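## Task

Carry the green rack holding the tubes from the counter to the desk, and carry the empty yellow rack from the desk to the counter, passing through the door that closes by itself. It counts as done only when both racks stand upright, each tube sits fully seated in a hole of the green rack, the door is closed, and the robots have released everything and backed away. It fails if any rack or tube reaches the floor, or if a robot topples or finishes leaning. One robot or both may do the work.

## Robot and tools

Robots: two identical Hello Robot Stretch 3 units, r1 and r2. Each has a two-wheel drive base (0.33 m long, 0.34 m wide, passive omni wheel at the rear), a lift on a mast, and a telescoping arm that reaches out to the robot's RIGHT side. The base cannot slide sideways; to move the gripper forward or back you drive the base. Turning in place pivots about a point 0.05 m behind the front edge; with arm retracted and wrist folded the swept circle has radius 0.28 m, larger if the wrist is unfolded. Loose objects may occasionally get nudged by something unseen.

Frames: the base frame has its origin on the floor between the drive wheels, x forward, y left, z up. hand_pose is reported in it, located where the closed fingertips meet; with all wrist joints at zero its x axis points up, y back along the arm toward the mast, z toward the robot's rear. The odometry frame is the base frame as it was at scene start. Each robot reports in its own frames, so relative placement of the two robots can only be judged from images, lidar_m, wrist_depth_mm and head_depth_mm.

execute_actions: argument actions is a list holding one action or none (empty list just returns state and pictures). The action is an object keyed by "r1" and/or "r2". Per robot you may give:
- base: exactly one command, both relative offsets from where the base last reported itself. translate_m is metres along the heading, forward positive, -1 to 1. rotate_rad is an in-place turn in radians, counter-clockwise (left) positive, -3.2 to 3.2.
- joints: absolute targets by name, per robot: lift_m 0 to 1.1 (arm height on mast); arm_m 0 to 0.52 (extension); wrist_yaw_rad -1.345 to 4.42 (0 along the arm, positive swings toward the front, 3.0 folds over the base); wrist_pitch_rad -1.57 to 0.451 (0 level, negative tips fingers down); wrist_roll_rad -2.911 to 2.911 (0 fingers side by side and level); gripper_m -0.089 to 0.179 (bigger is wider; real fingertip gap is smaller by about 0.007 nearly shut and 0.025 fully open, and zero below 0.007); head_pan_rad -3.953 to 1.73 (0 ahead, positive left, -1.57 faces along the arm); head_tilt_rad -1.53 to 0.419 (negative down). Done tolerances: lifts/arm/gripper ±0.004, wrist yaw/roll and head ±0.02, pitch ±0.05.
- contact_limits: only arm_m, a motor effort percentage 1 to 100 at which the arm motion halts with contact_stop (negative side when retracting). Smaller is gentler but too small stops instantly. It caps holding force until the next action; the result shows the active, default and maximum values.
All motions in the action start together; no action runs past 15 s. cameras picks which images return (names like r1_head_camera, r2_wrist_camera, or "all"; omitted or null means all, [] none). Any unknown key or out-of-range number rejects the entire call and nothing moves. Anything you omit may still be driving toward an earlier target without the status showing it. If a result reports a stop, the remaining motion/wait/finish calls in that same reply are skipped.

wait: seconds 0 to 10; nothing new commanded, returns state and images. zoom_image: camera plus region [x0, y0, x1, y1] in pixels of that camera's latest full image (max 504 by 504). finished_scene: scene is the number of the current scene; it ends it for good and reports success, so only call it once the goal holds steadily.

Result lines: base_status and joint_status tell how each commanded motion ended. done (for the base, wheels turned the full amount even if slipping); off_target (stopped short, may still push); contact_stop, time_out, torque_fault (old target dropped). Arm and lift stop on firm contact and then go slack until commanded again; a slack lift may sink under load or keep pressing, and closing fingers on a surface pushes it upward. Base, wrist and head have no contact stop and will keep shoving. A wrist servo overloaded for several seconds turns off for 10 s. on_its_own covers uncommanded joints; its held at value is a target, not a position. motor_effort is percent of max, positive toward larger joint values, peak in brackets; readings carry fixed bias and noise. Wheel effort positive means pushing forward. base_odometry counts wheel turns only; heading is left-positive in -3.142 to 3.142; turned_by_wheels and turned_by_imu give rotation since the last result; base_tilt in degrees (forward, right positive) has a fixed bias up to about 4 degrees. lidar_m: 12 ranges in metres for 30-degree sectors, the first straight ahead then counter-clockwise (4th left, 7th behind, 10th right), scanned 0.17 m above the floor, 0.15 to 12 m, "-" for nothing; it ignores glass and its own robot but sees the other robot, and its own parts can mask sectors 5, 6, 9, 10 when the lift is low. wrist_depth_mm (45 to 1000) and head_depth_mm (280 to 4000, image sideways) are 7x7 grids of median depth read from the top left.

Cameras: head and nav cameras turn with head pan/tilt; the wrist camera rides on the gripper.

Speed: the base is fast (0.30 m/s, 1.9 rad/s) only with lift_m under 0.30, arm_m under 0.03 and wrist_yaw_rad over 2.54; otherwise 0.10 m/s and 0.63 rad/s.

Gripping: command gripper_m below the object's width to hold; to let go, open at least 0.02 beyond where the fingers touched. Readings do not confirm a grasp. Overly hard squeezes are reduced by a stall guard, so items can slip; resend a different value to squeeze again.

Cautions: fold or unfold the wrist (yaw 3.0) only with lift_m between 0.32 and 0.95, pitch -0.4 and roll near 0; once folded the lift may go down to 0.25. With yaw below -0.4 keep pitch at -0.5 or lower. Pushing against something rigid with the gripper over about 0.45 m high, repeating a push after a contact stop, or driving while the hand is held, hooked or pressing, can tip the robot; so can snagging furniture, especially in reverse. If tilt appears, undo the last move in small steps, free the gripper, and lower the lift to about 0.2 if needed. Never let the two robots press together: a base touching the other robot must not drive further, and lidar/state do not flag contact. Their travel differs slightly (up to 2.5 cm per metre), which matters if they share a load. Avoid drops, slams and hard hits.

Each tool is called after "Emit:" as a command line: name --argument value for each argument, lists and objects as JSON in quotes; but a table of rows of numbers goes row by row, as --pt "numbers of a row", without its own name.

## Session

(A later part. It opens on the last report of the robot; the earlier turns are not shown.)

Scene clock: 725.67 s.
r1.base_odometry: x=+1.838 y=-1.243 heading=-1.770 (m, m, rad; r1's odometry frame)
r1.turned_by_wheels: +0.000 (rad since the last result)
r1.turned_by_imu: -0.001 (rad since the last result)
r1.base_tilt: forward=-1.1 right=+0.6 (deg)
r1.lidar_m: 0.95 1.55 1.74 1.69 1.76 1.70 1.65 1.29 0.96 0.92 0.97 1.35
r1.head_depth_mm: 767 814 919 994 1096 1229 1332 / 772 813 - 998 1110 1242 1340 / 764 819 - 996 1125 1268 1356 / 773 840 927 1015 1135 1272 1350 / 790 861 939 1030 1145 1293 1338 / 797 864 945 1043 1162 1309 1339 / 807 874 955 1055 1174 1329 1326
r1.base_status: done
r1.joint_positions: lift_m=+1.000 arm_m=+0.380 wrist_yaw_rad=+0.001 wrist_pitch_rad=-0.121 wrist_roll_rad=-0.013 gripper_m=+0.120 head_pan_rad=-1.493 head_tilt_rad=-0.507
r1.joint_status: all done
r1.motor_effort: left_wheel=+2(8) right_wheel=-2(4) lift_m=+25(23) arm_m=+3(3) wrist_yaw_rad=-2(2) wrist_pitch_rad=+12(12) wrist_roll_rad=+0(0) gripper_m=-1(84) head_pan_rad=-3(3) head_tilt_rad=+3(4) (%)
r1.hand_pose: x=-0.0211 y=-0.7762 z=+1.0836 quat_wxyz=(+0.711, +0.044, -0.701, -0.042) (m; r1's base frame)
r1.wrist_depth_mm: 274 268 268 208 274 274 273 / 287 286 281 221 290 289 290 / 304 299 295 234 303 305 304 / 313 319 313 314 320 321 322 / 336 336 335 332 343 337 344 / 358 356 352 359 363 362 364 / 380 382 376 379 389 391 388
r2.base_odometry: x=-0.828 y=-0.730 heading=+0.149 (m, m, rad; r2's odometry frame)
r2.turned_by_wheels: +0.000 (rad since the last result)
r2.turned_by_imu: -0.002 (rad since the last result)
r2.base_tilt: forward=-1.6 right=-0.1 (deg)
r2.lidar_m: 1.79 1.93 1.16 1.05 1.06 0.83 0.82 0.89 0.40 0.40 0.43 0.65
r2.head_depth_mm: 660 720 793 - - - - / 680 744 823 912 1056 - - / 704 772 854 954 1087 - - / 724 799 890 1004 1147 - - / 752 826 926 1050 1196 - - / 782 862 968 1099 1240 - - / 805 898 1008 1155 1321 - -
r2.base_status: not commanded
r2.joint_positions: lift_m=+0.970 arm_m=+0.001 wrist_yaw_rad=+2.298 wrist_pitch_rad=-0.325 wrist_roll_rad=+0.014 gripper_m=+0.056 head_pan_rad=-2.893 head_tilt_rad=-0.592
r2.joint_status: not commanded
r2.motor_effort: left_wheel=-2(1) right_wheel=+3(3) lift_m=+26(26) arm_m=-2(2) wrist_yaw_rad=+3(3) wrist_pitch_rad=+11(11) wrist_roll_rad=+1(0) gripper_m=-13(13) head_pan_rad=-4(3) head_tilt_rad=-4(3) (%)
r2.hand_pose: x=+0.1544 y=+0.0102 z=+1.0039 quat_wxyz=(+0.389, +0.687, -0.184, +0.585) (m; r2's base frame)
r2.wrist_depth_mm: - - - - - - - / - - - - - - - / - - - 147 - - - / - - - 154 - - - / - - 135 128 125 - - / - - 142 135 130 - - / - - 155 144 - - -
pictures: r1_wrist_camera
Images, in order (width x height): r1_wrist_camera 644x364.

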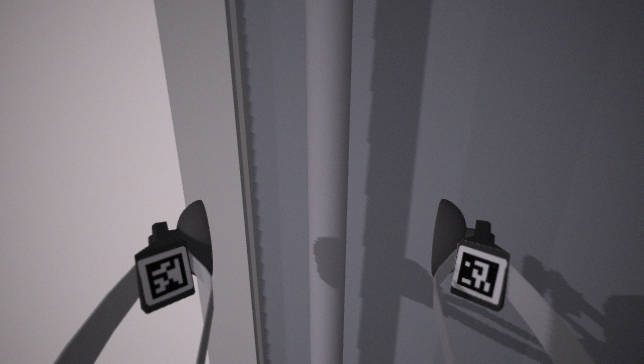

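Emit:
execute_actions --actions '[{"r1":{"joints":{"arm_m":0.44,"gripper_m":0.08}}}]' --cameras '["r1_wrist_camera"]'

Emit:
execute_actions --actions '[{"r1":{"joints":{"gripper_m":-0.03}}}]' --cameras '["r1_wrist_camera","r1_head_camera"]'

Scene clock: 736.17 s.
r1.base_odometry: x=+1.838 y=-1.243 heading=-1.770 (m, m, rad; r1's odometry frame)
r1.turned_by_wheels: +0.000 (rad since the last result)
r1.turned_by_imu: -0.001 (rad since the last result)
r1.base_tilt: forward=-1.2 right=+0.5 (deg)
r1.lidar_m: 0.95 1.55 1.75 1.68 1.76 1.70 1.65 1.29 0.96 0.92 0.97 1.35
r1.head_depth_mm: 768 810 918 989 1100 1231 1343 / 770 815 938 999 1108 1245 1342 / 764 815 935 998 1127 1261 1351 / 778 841 921 1013 1127 1271 1347 / 793 858 937 1030 1147 1295 1344 / 797 867 947 1037 1163 1308 1340 / 806 873 953 1058 1174 1330 1333
r1.base_status: not commanded
r1.joint_positions: lift_m=+1.000 arm_m=+0.440 wrist_yaw_rad=+0.001 wrist_pitch_rad=-0.121 wrist_roll_rad=-0.013 gripper_m=+0.080 head_pan_rad=-1.493 head_tilt_rad=-0.507
r1.joint_status: all done
r1.motor_effort: left_wheel=+2(2) right_wheel=-2(2) lift_m=+25(25) arm_m=+3(6) wrist_yaw_rad=-1(1) wrist_pitch_rad=+12(12) wrist_roll_rad=+0(0) gripper_m=-1(83) head_pan_rad=-3(3) head_tilt_rad=+4(4) (%)
r1.hand_pose: x=-0.0211 y=-0.8362 z=+1.0836 quat_wxyz=(+0.711, +0.044, -0.701, -0.042) (m; r1's base frame)
r1.wrist_depth_mm: 218 209 218 151 221 221 222 / 228 223 228 159 233 231 231 / 241 234 237 168 243 246 244 / 254 249 252 179 258 259 260 / 270 268 269 193 273 273 275 / 289 287 291 207 293 291 292 / 307 307 301 222 308 313 313
r2.base_odometry: x=-0.828 y=-0.730 heading=+0.149 (m, m, rad; r2's odometry frame)
r2.turned_by_wheels: +0.000 (rad since the last result)
r2.turned_by_imu: -0.001 (rad since the last result)
r2.base_tilt: forward=-1.7 right=-0.2 (deg)
r2.lidar_m: 1.79 1.93 1.16 1.05 1.05 0.83 0.82 0.89 0.40 0.40 0.43 0.65
r2.head_depth_mm: 660 720 791 - - - - / 680 746 823 909 1059 - - / 703 769 851 952 1085 - - / 726 797 887 1000 1145 - - / 751 830 928 1048 1189 - - / 777 863 964 1101 1246 - - / 806 897 1011 1156 1310 - -
r2.base_status: not commanded
r2.joint_positions: lift_m=+0.970 arm_m=+0.001 wrist_yaw_rad=+2.298 wrist_pitch_rad=-0.325 wrist_roll_rad=+0.014 gripper_m=+0.056 head_pan_rad=-2.893 head_tilt_rad=-0.592
r2.joint_status: not commanded
r2.motor_effort: left_wheel=-2(2) right_wheel=+3(3) lift_m=+26(26) arm_m=-2(2) wrist_yaw_rad=+3(3) wrist_pitch_rad=+11(11) wrist_roll_rad=+1(1) gripper_m=-13(13) head_pan_rad=-4(3) head_tilt_rad=-4(3) (%)
r2.hand_pose: x=+0.1544 y=+0.0102 z=+1.0039 quat_wxyz=(+0.389, +0.687, -0.184, +0.585) (m; r2's base frame)
r2.wrist_depth_mm: - - - - - - - / - - - - - - - / - - - 147 - - - / - - - 154 - - - / - - 135 128 125 - - / - - 143 135 130 - - / - - 155 144 - - -
pictures: r1_wrist_camera
Images, in order (width x height): r1_wrist_camera 644x364.

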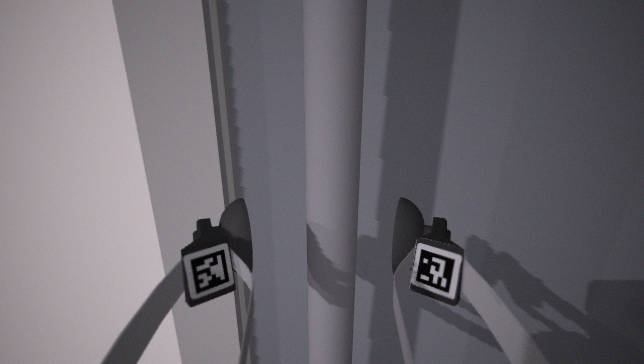

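Scene clock: 737.77 s.
r1.base_odometry: x=+1.838 y=-1.243 heading=-1.771 (m, m, rad; r1's odometry frame)
r1.turned_by_wheels: +0.000 (rad since the last result)
r1.turned_by_imu: -0.001 (rad since the last result)
r1.base_tilt: forward=-1.1 right=+0.5 (deg)
r1.lidar_m: 0.96 1.55 1.74 1.69 1.76 1.70 1.65 1.29 0.96 0.92 0.97 1.35
r1.head_depth_mm: 766 813 915 989 1098 1230 1344 / 773 815 936 1000 1109 1245 1337 / 762 817 937 997 1121 1269 1356 / 776 840 917 1019 1138 1283 1352 / 790 859 936 1031 1147 1290 1342 / 798 866 949 1043 1158 1313 1336 / 805 873 963 1050 1176 1330 1327
r1.base_status: not commanded
r1.joint_positions: lift_m=+1.000 arm_m=+0.440 wrist_yaw_rad=-0.009 wrist_pitch_rad=-0.122 wrist_roll_rad=-0.013 gripper_m=-0.029 head_pan_rad=-1.493 head_tilt_rad=-0.507
r1.joint_status: all done
r1.motor_effort: left_wheel=-3(3) right_wheel=+6(6) lift_m=+25(25) arm_m=+3(3) wrist_yaw_rad=+7(7) wrist_pitch_rad=+13(12) wrist_roll_rad=+0(0) gripper_m=-15(88) head_pan_rad=-3(4) head_tilt_rad=+4(3) (%)
r1.hand_pose: x=-0.0239 y=-0.8361 z=+1.0834 quat_wxyz=(+0.710, +0.040, -0.701, -0.047) (m; r1's base frame)
r1.wrist_depth_mm: 218 207 219 152 221 222 225 / 227 219 229 160 232 234 235 / 240 234 240 169 245 247 247 / 254 248 253 180 258 259 263 / 267 264 266 - 277 279 280 / 286 284 278 204 293 295 299 / 303 306 309 309 315 317 318
r2.base_odometry: x=-0.828 y=-0.730 heading=+0.149 (m, m, rad; r2's odometry frame)
r2.turned_by_wheels: +0.000 (rad since the last result)
r2.turned_by_imu: +0.000 (rad since the last result)
r2.base_tilt: forward=-1.6 right=-0.3 (deg)
r2.lidar_m: 1.79 1.93 1.16 1.05 1.05 0.83 0.82 0.88 0.40 0.40 0.43 0.64
r2.head_depth_mm: 659 721 792 - - - - / 680 744 822 913 1055 - - / 702 772 854 958 1089 - - / 724 800 888 998 1146 - - / 752 833 927 1050 1196 - - / 777 865 969 1101 1248 - - / 806 896 1011 1165 1322 - -
r2.base_status: not commanded
r2.joint_positions: lift_m=+0.970 arm_m=+0.001 wrist_yaw_rad=+2.298 wrist_pitch_rad=-0.325 wrist_roll_rad=+0.014 gripper_m=+0.056 head_pan_rad=-2.893 head_tilt_rad=-0.592
r2.joint_status: not commanded
r2.motor_effort: left_wheel=-2(1) right_wheel=+3(3) lift_m=+26(26) arm_m=-2(2) wrist_yaw_rad=+3(3) wrist_pitch_rad=+11(11) wrist_roll_rad=+1(1) gripper_m=-13(12) head_pan_rad=-3(3) head_tilt_rad=-2(4) (%)
r2.hand_pose: x=+0.1544 y=+0.0102 z=+1.0039 quat_wxyz=(+0.389, +0.687, -0.184, +0.585) (m; r2's base frame)
r2.wrist_depth_mm: - - - - - - - / - - - - - - - / - - - 147 - - - / - - - 153 - - - / - - 135 128 125 - - / - - 143 135 130 - - / - - 156 145 - - -
pictures: r1_head_camera (sideways: a quarter turn clockwise sets it upright), r1_wrist_camera
Images, in order (width x height): r1_head_camera 896x504, r1_wrist_camera 644x364.

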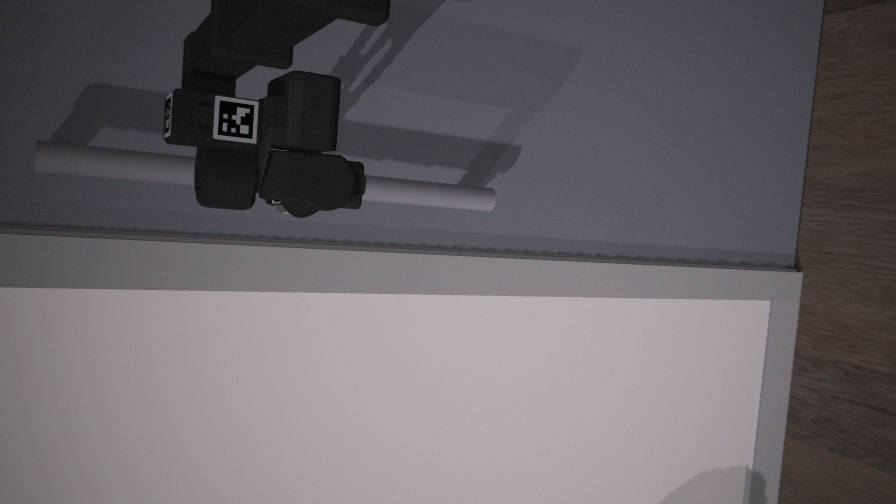

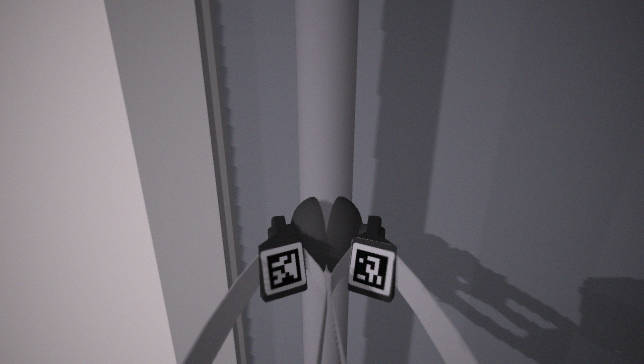

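Emit:
execute_actions --actions '[{"r1":{"joints":{"gripper_m":0.08}}}]' --cameras '[]'

Emit:
execute_actions --actions '[{"r1":{"joints":{"arm_m":0.495},"contact_limits":{"arm_m":20}}}]' --cameras '[]'

Emit:
execute_actions --actions '[{"r1":{"joints":{"gripper_m":0.0}}}]' --cameras '["r1_wrist_camera"]'

Emit:
execute_actions --actions '[{"r1":{"base":{"translate_m":-0.04},"joints":{"arm_m":0.36,"wrist_yaw_rad":0.15}}}]' --cameras '["r1_wrist_camera","r1_nav_camera"]'

Scene clock: 751.23 s.
r1.base_odometry: x=+1.838 y=-1.243 heading=-1.770 (m, m, rad; r1's odometry frame)
r1.turned_by_wheels: +0.000 (rad since the last result)
r1.turned_by_imu: +0.000 (rad since the last result)
r1.base_tilt: forward=-1.1 right=+0.6 (deg)
r1.lidar_m: 0.96 1.55 1.74 1.69 1.76 1.70 1.65 1.29 0.96 0.92 0.97 1.35
r1.head_depth_mm: 765 810 919 990 1099 1231 1341 / 770 814 937 1000 1107 1241 1339 / 764 816 935 996 1121 1268 1359 / 774 841 926 1020 1131 1272 1350 / 793 856 938 1032 1141 1303 1340 / 799 866 948 1044 1167 1315 1338 / 807 874 956 1056 1177 1330 1336
r1.base_status: not commanded
r1.joint_positions: lift_m=+1.000 arm_m=+0.440 wrist_yaw_rad=-0.003 wrist_pitch_rad=-0.122 wrist_roll_rad=-0.013 gripper_m=+0.080 head_pan_rad=-1.493 head_tilt_rad=-0.507
r1.joint_status: all done
r1.motor_effort: left_wheel=+1(3) right_wheel=-1(7) lift_m=+25(25) arm_m=+3(3) wrist_yaw_rad=+1(7) wrist_pitch_rad=+12(12) wrist_roll_rad=+0(0) gripper_m=+0(81) head_pan_rad=-2(3) head_tilt_rad=+4(4) (%)
r1.hand_pose: x=-0.0221 y=-0.8361 z=+1.0834 quat_wxyz=(+0.711, +0.043, -0.701, -0.044) (m; r1's base frame)
r1.wrist_depth_mm: 218 208 217 151 221 222 221 / 229 220 229 159 232 232 235 / 242 233 240 169 245 247 246 / 255 250 250 179 259 259 262 / 269 269 268 191 271 274 276 / 286 283 292 205 297 293 294 / 305 306 299 222 312 311 315
r2.base_odometry: x=-0.828 y=-0.730 heading=+0.149 (m, m, rad; r2's odometry frame)
r2.turned_by_wheels: +0.000 (rad since the last result)
r2.turned_by_imu: -0.001 (rad since the last result)
r2.base_tilt: forward=-1.6 right=-0.2 (deg)
r2.lidar_m: 1.78 1.93 1.15 1.05 1.05 0.83 0.82 0.88 0.40 0.40 0.43 0.64
r2.head_depth_mm: 658 722 791 - - - - / 681 742 821 911 1063 - - / 704 774 855 955 1084 - - / 724 801 885 1001 1146 - - / 752 827 926 1046 1190 - - / 778 861 969 1101 1248 - - / 810 896 1013 1160 1316 - -
r2.base_status: not commanded
r2.joint_positions: lift_m=+0.970 arm_m=+0.001 wrist_yaw_rad=+2.298 wrist_pitch_rad=-0.325 wrist_roll_rad=+0.014 gripper_m=+0.056 head_pan_rad=-2.893 head_tilt_rad=-0.592
r2.joint_status: not commanded
r2.motor_effort: left_wheel=-2(2) right_wheel=+2(3) lift_m=+26(26) arm_m=-2(2) wrist_yaw_rad=+3(2) wrist_pitch_rad=+11(11) wrist_roll_rad=+1(1) gripper_m=-13(13) head_pan_rad=-4(3) head_tilt_rad=-3(3) (%)
r2.hand_pose: x=+0.1544 y=+0.0102 z=+1.0039 quat_wxyz=(+0.389, +0.687, -0.184, +0.585) (m; r2's base frame)
r2.wrist_depth_mm: - - - - - - - / - - - - - - - / - - - 147 - - - / - - - 154 - - - / - - 135 128 125 - - / - - 143 135 130 - - / - - 156 144 - - -
pictures: none
No camera images: the call's "cameras" was empty. Leave "cameras" out to get every camera's image.

Scene clock: 752.77 s.
r1.base_odometry: x=+1.838 y=-1.243 heading=-1.770 (m, m, rad; r1's odometry frame)
r1.turned_by_wheels: +0.000 (rad since the last result)
r1.turned_by_imu: +0.000 (rad since the last result)
r1.base_tilt: forward=-1.2 right=+0.6 (deg)
r1.lidar_m: 0.95 1.55 1.74 1.69 1.76 1.70 1.64 1.29 0.96 0.92 0.97 1.35
r1.head_depth_mm: 769 810 926 993 1093 1231 1335 / 771 814 920 1004 1111 1246 1336 / 762 821 933 995 1128 1257 1358 / 773 841 923 1018 1133 1270 1346 / 790 855 937 1033 1148 1293 1339 / 796 865 948 1047 1165 1312 1336 / 803 875 956 1059 1178 1330 1328
r1.base_status: not commanded
r1.joint_positions: lift_m=+1.000 arm_m=+0.495 wrist_yaw_rad=-0.002 wrist_pitch_rad=-0.122 wrist_roll_rad=-0.013 gripper_m=+0.080 head_pan_rad=-1.493 head_tilt_rad=-0.507
r1.joint_status: all done
r1.motor_effort: left_wheel=+1(1) right_wheel=-1(1) lift_m=+25(25) arm_m=+3(5) wrist_yaw_rad=+1(2) wrist_pitch_rad=+12(12) wrist_roll_rad=+0(0) gripper_m=+0(0) head_pan_rad=-3(3) head_tilt_rad=+3(4) (%)
r1.contact_limits: arm_m 20 (drawing in: default 29, maximum 47; extending or still: default 38, maximum 63)
r1.hand_pose: x=-0.0220 y=-0.8911 z=+1.0834 quat_wxyz=(+0.711, +0.043, -0.701, -0.044) (m; r1's base frame)
r1.wrist_depth_mm: 159 157 171 99 170 172 172 / 174 166 179 104 180 181 181 / 185 174 189 110 190 190 191 / 198 184 198 117 199 201 203 / 209 196 209 124 210 215 214 / 222 212 228 132 230 228 228 / 238 229 234 143 243 242 243
r2.base_odometry: x=-0.828 y=-0.730 heading=+0.149 (m, m, rad; r2's odometry frame)
r2.turned_by_wheels: +0.000 (rad since the last result)
r2.turned_by_imu: +0.000 (rad since the last result)
r2.base_tilt: forward=-1.7 right=-0.3 (deg)
r2.lidar_m: 1.79 1.93 1.16 1.05 1.05 0.83 0.82 0.88 0.40 0.40 0.43 0.64
r2.head_depth_mm: 661 721 790 - - - - / 681 745 820 914 1052 - - / 703 770 853 957 1088 - - / 729 796 889 1000 1140 - - / 750 828 928 1048 1196 - - / 779 862 962 1103 1246 - - / 806 898 1011 1153 1315 - -
r2.base_status: not commanded
r2.joint_positions: lift_m=+0.970 arm_m=+0.001 wrist_yaw_rad=+2.298 wrist_pitch_rad=-0.325 wrist_roll_rad=+0.014 gripper_m=+0.056 head_pan_rad=-2.893 head_tilt_rad=-0.592
r2.joint_status: not commanded
r2.motor_effort: left_wheel=-1(2) right_wheel=+3(3) lift_m=+26(26) arm_m=-2(2) wrist_yaw_rad=+3(3) wrist_pitch_rad=+11(11) wrist_roll_rad=+0(0) gripper_m=-13(14) head_pan_rad=-3(3) head_tilt_rad=-4(3) (%)
r2.hand_pose: x=+0.1544 y=+0.0102 z=+1.0039 quat_wxyz=(+0.389, +0.687, -0.184, +0.585) (m; r2's base frame)
r2.wrist_depth_mm: - - - - - - - / - - - - - - - / - - - 147 - - - / - - - 154 - - - / - - 135 128 125 - - / - - 143 135 130 - - / - - 156 144 - - -
pictures: none
No camera images: the call's "cameras" was empty. Leave "cameras" out to get every camera's image.

Scene clock: 754.07 s.
r1.base_odometry: x=+1.838 y=-1.243 heading=-1.771 (m, m, rad; r1's odometry frame)
r1.turned_by_wheels: +0.000 (rad since the last result)
r1.turned_by_imu: -0.001 (rad since the last result)
r1.base_tilt: forward=-1.2 right=+0.5 (deg)
r1.lidar_m: 0.95 1.55 1.74 1.69 1.76 1.70 1.65 1.29 0.96 0.92 0.97 1.35
r1.head_depth_mm: 768 808 921 993 1090 1224 1337 / 771 812 923 997 1107 1242 1336 / 760 817 924 992 1118 1257 1365 / 773 838 916 1010 1126 1269 1349 / 792 857 935 1028 1148 1284 1349 / 796 863 947 1037 1165 1314 1344 / 801 870 953 1056 1173 1332 1334
r1.base_status: not commanded
r1.joint_positions: lift_m=+1.000 arm_m=+0.495 wrist_yaw_rad=-0.013 wrist_pitch_rad=-0.121 wrist_roll_rad=-0.013 gripper_m=+0.000 head_pan_rad=-1.493 head_tilt_rad=-0.507
r1.joint_status: all done
r1.motor_effort: left_wheel=-6(7) right_wheel=+13(13) lift_m=+25(25) arm_m=+0(3) wrist_yaw_rad=+10(10) wrist_pitch_rad=+11(12) wrist_roll_rad=+0(0) gripper_m=-13(88) head_pan_rad=-3(3) head_tilt_rad=+4(4) (%)
r1.hand_pose: x=-0.0246 y=-0.8914 z=+1.0838 quat_wxyz=(+0.710, +0.039, -0.701, -0.047) (m; r1's base frame)
r1.wrist_depth_mm: 156 157 167 96 169 170 172 / 166 164 175 101 177 178 181 / 182 173 187 107 187 189 190 / 194 182 195 113 199 200 202 / 205 194 205 120 209 214 212 / 218 206 217 128 227 226 228 / 234 223 236 137 240 243 244
r2.base_odometry: x=-0.828 y=-0.730 heading=+0.149 (m, m, rad; r2's odometry frame)
r2.turned_by_wheels: +0.000 (rad since the last result)
r2.turned_by_imu: +0.000 (rad since the last result)
r2.base_tilt: forward=-1.7 right=-0.3 (deg)
r2.lidar_m: 1.79 1.93 1.15 1.05 1.05 0.83 0.82 0.88 0.40 0.40 0.43 0.64
r2.head_depth_mm: 661 717 793 - - - - / 680 747 821 912 1061 - - / 702 771 855 956 1083 - - / 729 798 889 1002 1146 - - / 751 829 925 1052 1191 - - / 778 863 970 1101 1250 - - / 810 902 1019 1161 1314 - -
r2.base_status: not commanded
r2.joint_positions: lift_m=+0.970 arm_m=+0.001 wrist_yaw_rad=+2.298 wrist_pitch_rad=-0.325 wrist_roll_rad=+0.014 gripper_m=+0.056 head_pan_rad=-2.893 head_tilt_rad=-0.592
r2.joint_status: not commanded
r2.motor_effort: left_wheel=-1(3) right_wheel=+3(3) lift_m=+26(26) arm_m=-2(2) wrist_yaw_rad=+3(3) wrist_pitch_rad=+11(11) wrist_roll_rad=+0(0) gripper_m=-13(13) head_pan_rad=-4(3) head_tilt_rad=-4(2) (%)
r2.hand_pose: x=+0.1544 y=+0.0102 z=+1.0039 quat_wxyz=(+0.389, +0.687, -0.184, +0.585) (m; r2's base frame)
r2.wrist_depth_mm: - - - - - - - / - - - - - - - / - - - 147 - - - / - - - 154 - - - / - - 135 128 125 - - / - - 143 135 130 - - / - - 156 145 - - -
pictures: r1_wrist_camera
Images, in order (width x height): r1_wrist_camera 644x364.

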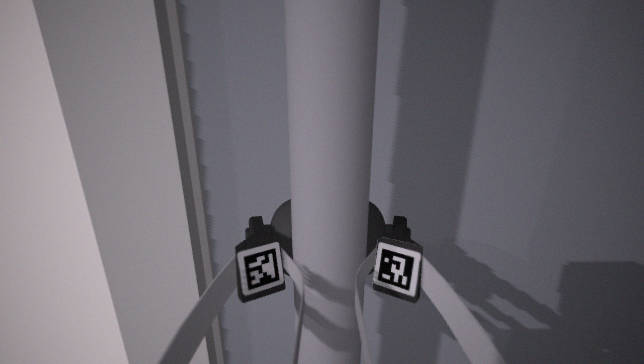

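Scene clock: 756.30 s.
r1.base_odometry: x=+1.846 y=-1.204 heading=-1.771 (m, m, rad; r1's odometry frame)
r1.turned_by_wheels: -0.001 (rad since the last result)
r1.turned_by_imu: -0.015 (rad since the last result)
r1.base_tilt: forward=-1.1 right=+0.6 (deg)
r1.lidar_m: 0.99 1.58 1.75 1.68 1.75 1.67 1.61 1.31 0.87 0.78 0.97 1.32
r1.head_depth_mm: 671 717 819 884 996 1125 1276 / 665 706 - 876 980 1115 1270 / 641 642 - 858 963 1087 1261 / 660 706 773 839 949 1076 1228 / 781 846 923 1015 1134 1272 1317 / 794 861 942 1038 1155 1309 1338 / 800 870 950 1052 1167 1315 1335
r1.base_status: done
r1.joint_positions: lift_m=+1.000 arm_m=+0.360 wrist_yaw_rad=+0.126 wrist_pitch_rad=-0.122 wrist_roll_rad=-0.013 gripper_m=+0.000 head_pan_rad=-1.493 head_tilt_rad=-0.507
r1.joint_status: wrist_yaw_rad off_target (ended at +0.126, target +0.150); the others done
r1.on_its_own: right_wheel is at rest, and its effort (+19) is outside its rest range (-18 to +18); wrist_yaw_rad is at rest, and its effort (+18) is outside its rest range (-12 to +12)
r1.motor_effort: left_wheel=-10(40) right_wheel=+19(30) lift_m=+25(25) arm_m=-6(14) wrist_yaw_rad=+18(33) wrist_pitch_rad=+13(12) wrist_roll_rad=+0(0) gripper_m=-13(15) head_pan_rad=-3(4) head_tilt_rad=+4(4) (%)
r1.hand_pose: x=+0.0102 y=-0.7547 z=+1.0833 quat_wxyz=(+0.712, +0.088, -0.697, +0.002) (m; r1's base frame)
r1.wrist_depth_mm: 316 306 164 95 171 174 179 / 334 323 172 101 180 183 188 / 351 345 182 106 189 194 199 / 376 363 193 113 199 205 211 / 402 384 204 119 212 218 225 / 428 413 392 126 229 234 241 / 464 447 233 138 244 250 258
r2.base_odometry: x=-0.828 y=-0.730 heading=+0.149 (m, m, rad; r2's odometry frame)
r2.turned_by_wheels: +0.000 (rad since the last result)
r2.turned_by_imu: -0.001 (rad since the last result)
r2.base_tilt: forward=-1.6 right=-0.1 (deg)
r2.lidar_m: 1.79 1.93 1.19 1.09 1.05 0.83 0.82 0.88 0.40 0.40 0.43 0.64
r2.head_depth_mm: 661 720 791 - - - - / 682 742 824 913 1059 - - / 701 774 852 957 1090 - - / 725 801 888 999 1144 - - / 751 830 926 1048 1191 - - / 778 860 965 1105 1247 - - / 804 898 1012 1159 1310 - -
r2.base_status: not commanded
r2.joint_positions: lift_m=+0.970 arm_m=+0.001 wrist_yaw_rad=+2.298 wrist_pitch_rad=-0.325 wrist_roll_rad=+0.014 gripper_m=+0.056 head_pan_rad=-2.893 head_tilt_rad=-0.592
r2.joint_status: not commanded
r2.motor_effort: left_wheel=-2(2) right_wheel=+2(3) lift_m=+26(26) arm_m=-2(2) wrist_yaw_rad=+3(3) wrist_pitch_rad=+11(11) wrist_roll_rad=+0(1) gripper_m=-14(13) head_pan_rad=-4(3) head_tilt_rad=-3(2) (%)
r2.hand_pose: x=+0.1544 y=+0.0102 z=+1.0039 quat_wxyz=(+0.389, +0.687, -0.184, +0.585) (m; r2's base frame)
r2.wrist_depth_mm: - - - - - - - / - - - - - - - / - - - 147 - - - / - - - 153 - - - / - - 135 128 125 - - / - - 143 135 130 - - / - - 155 145 - - -
pictures: r1_nav_camera (sideways: a quarter turn counterclockwise sets it upright), r1_wrist_camera
Images, in order (width x height): r1_nav_camera 672x504, r1_wrist_camera 644x364.

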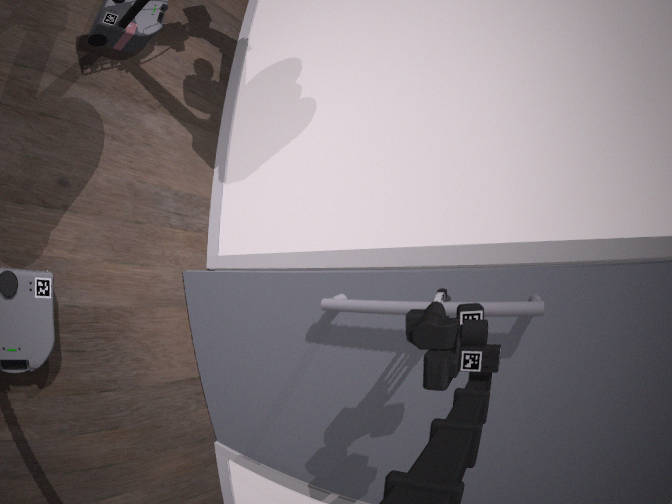

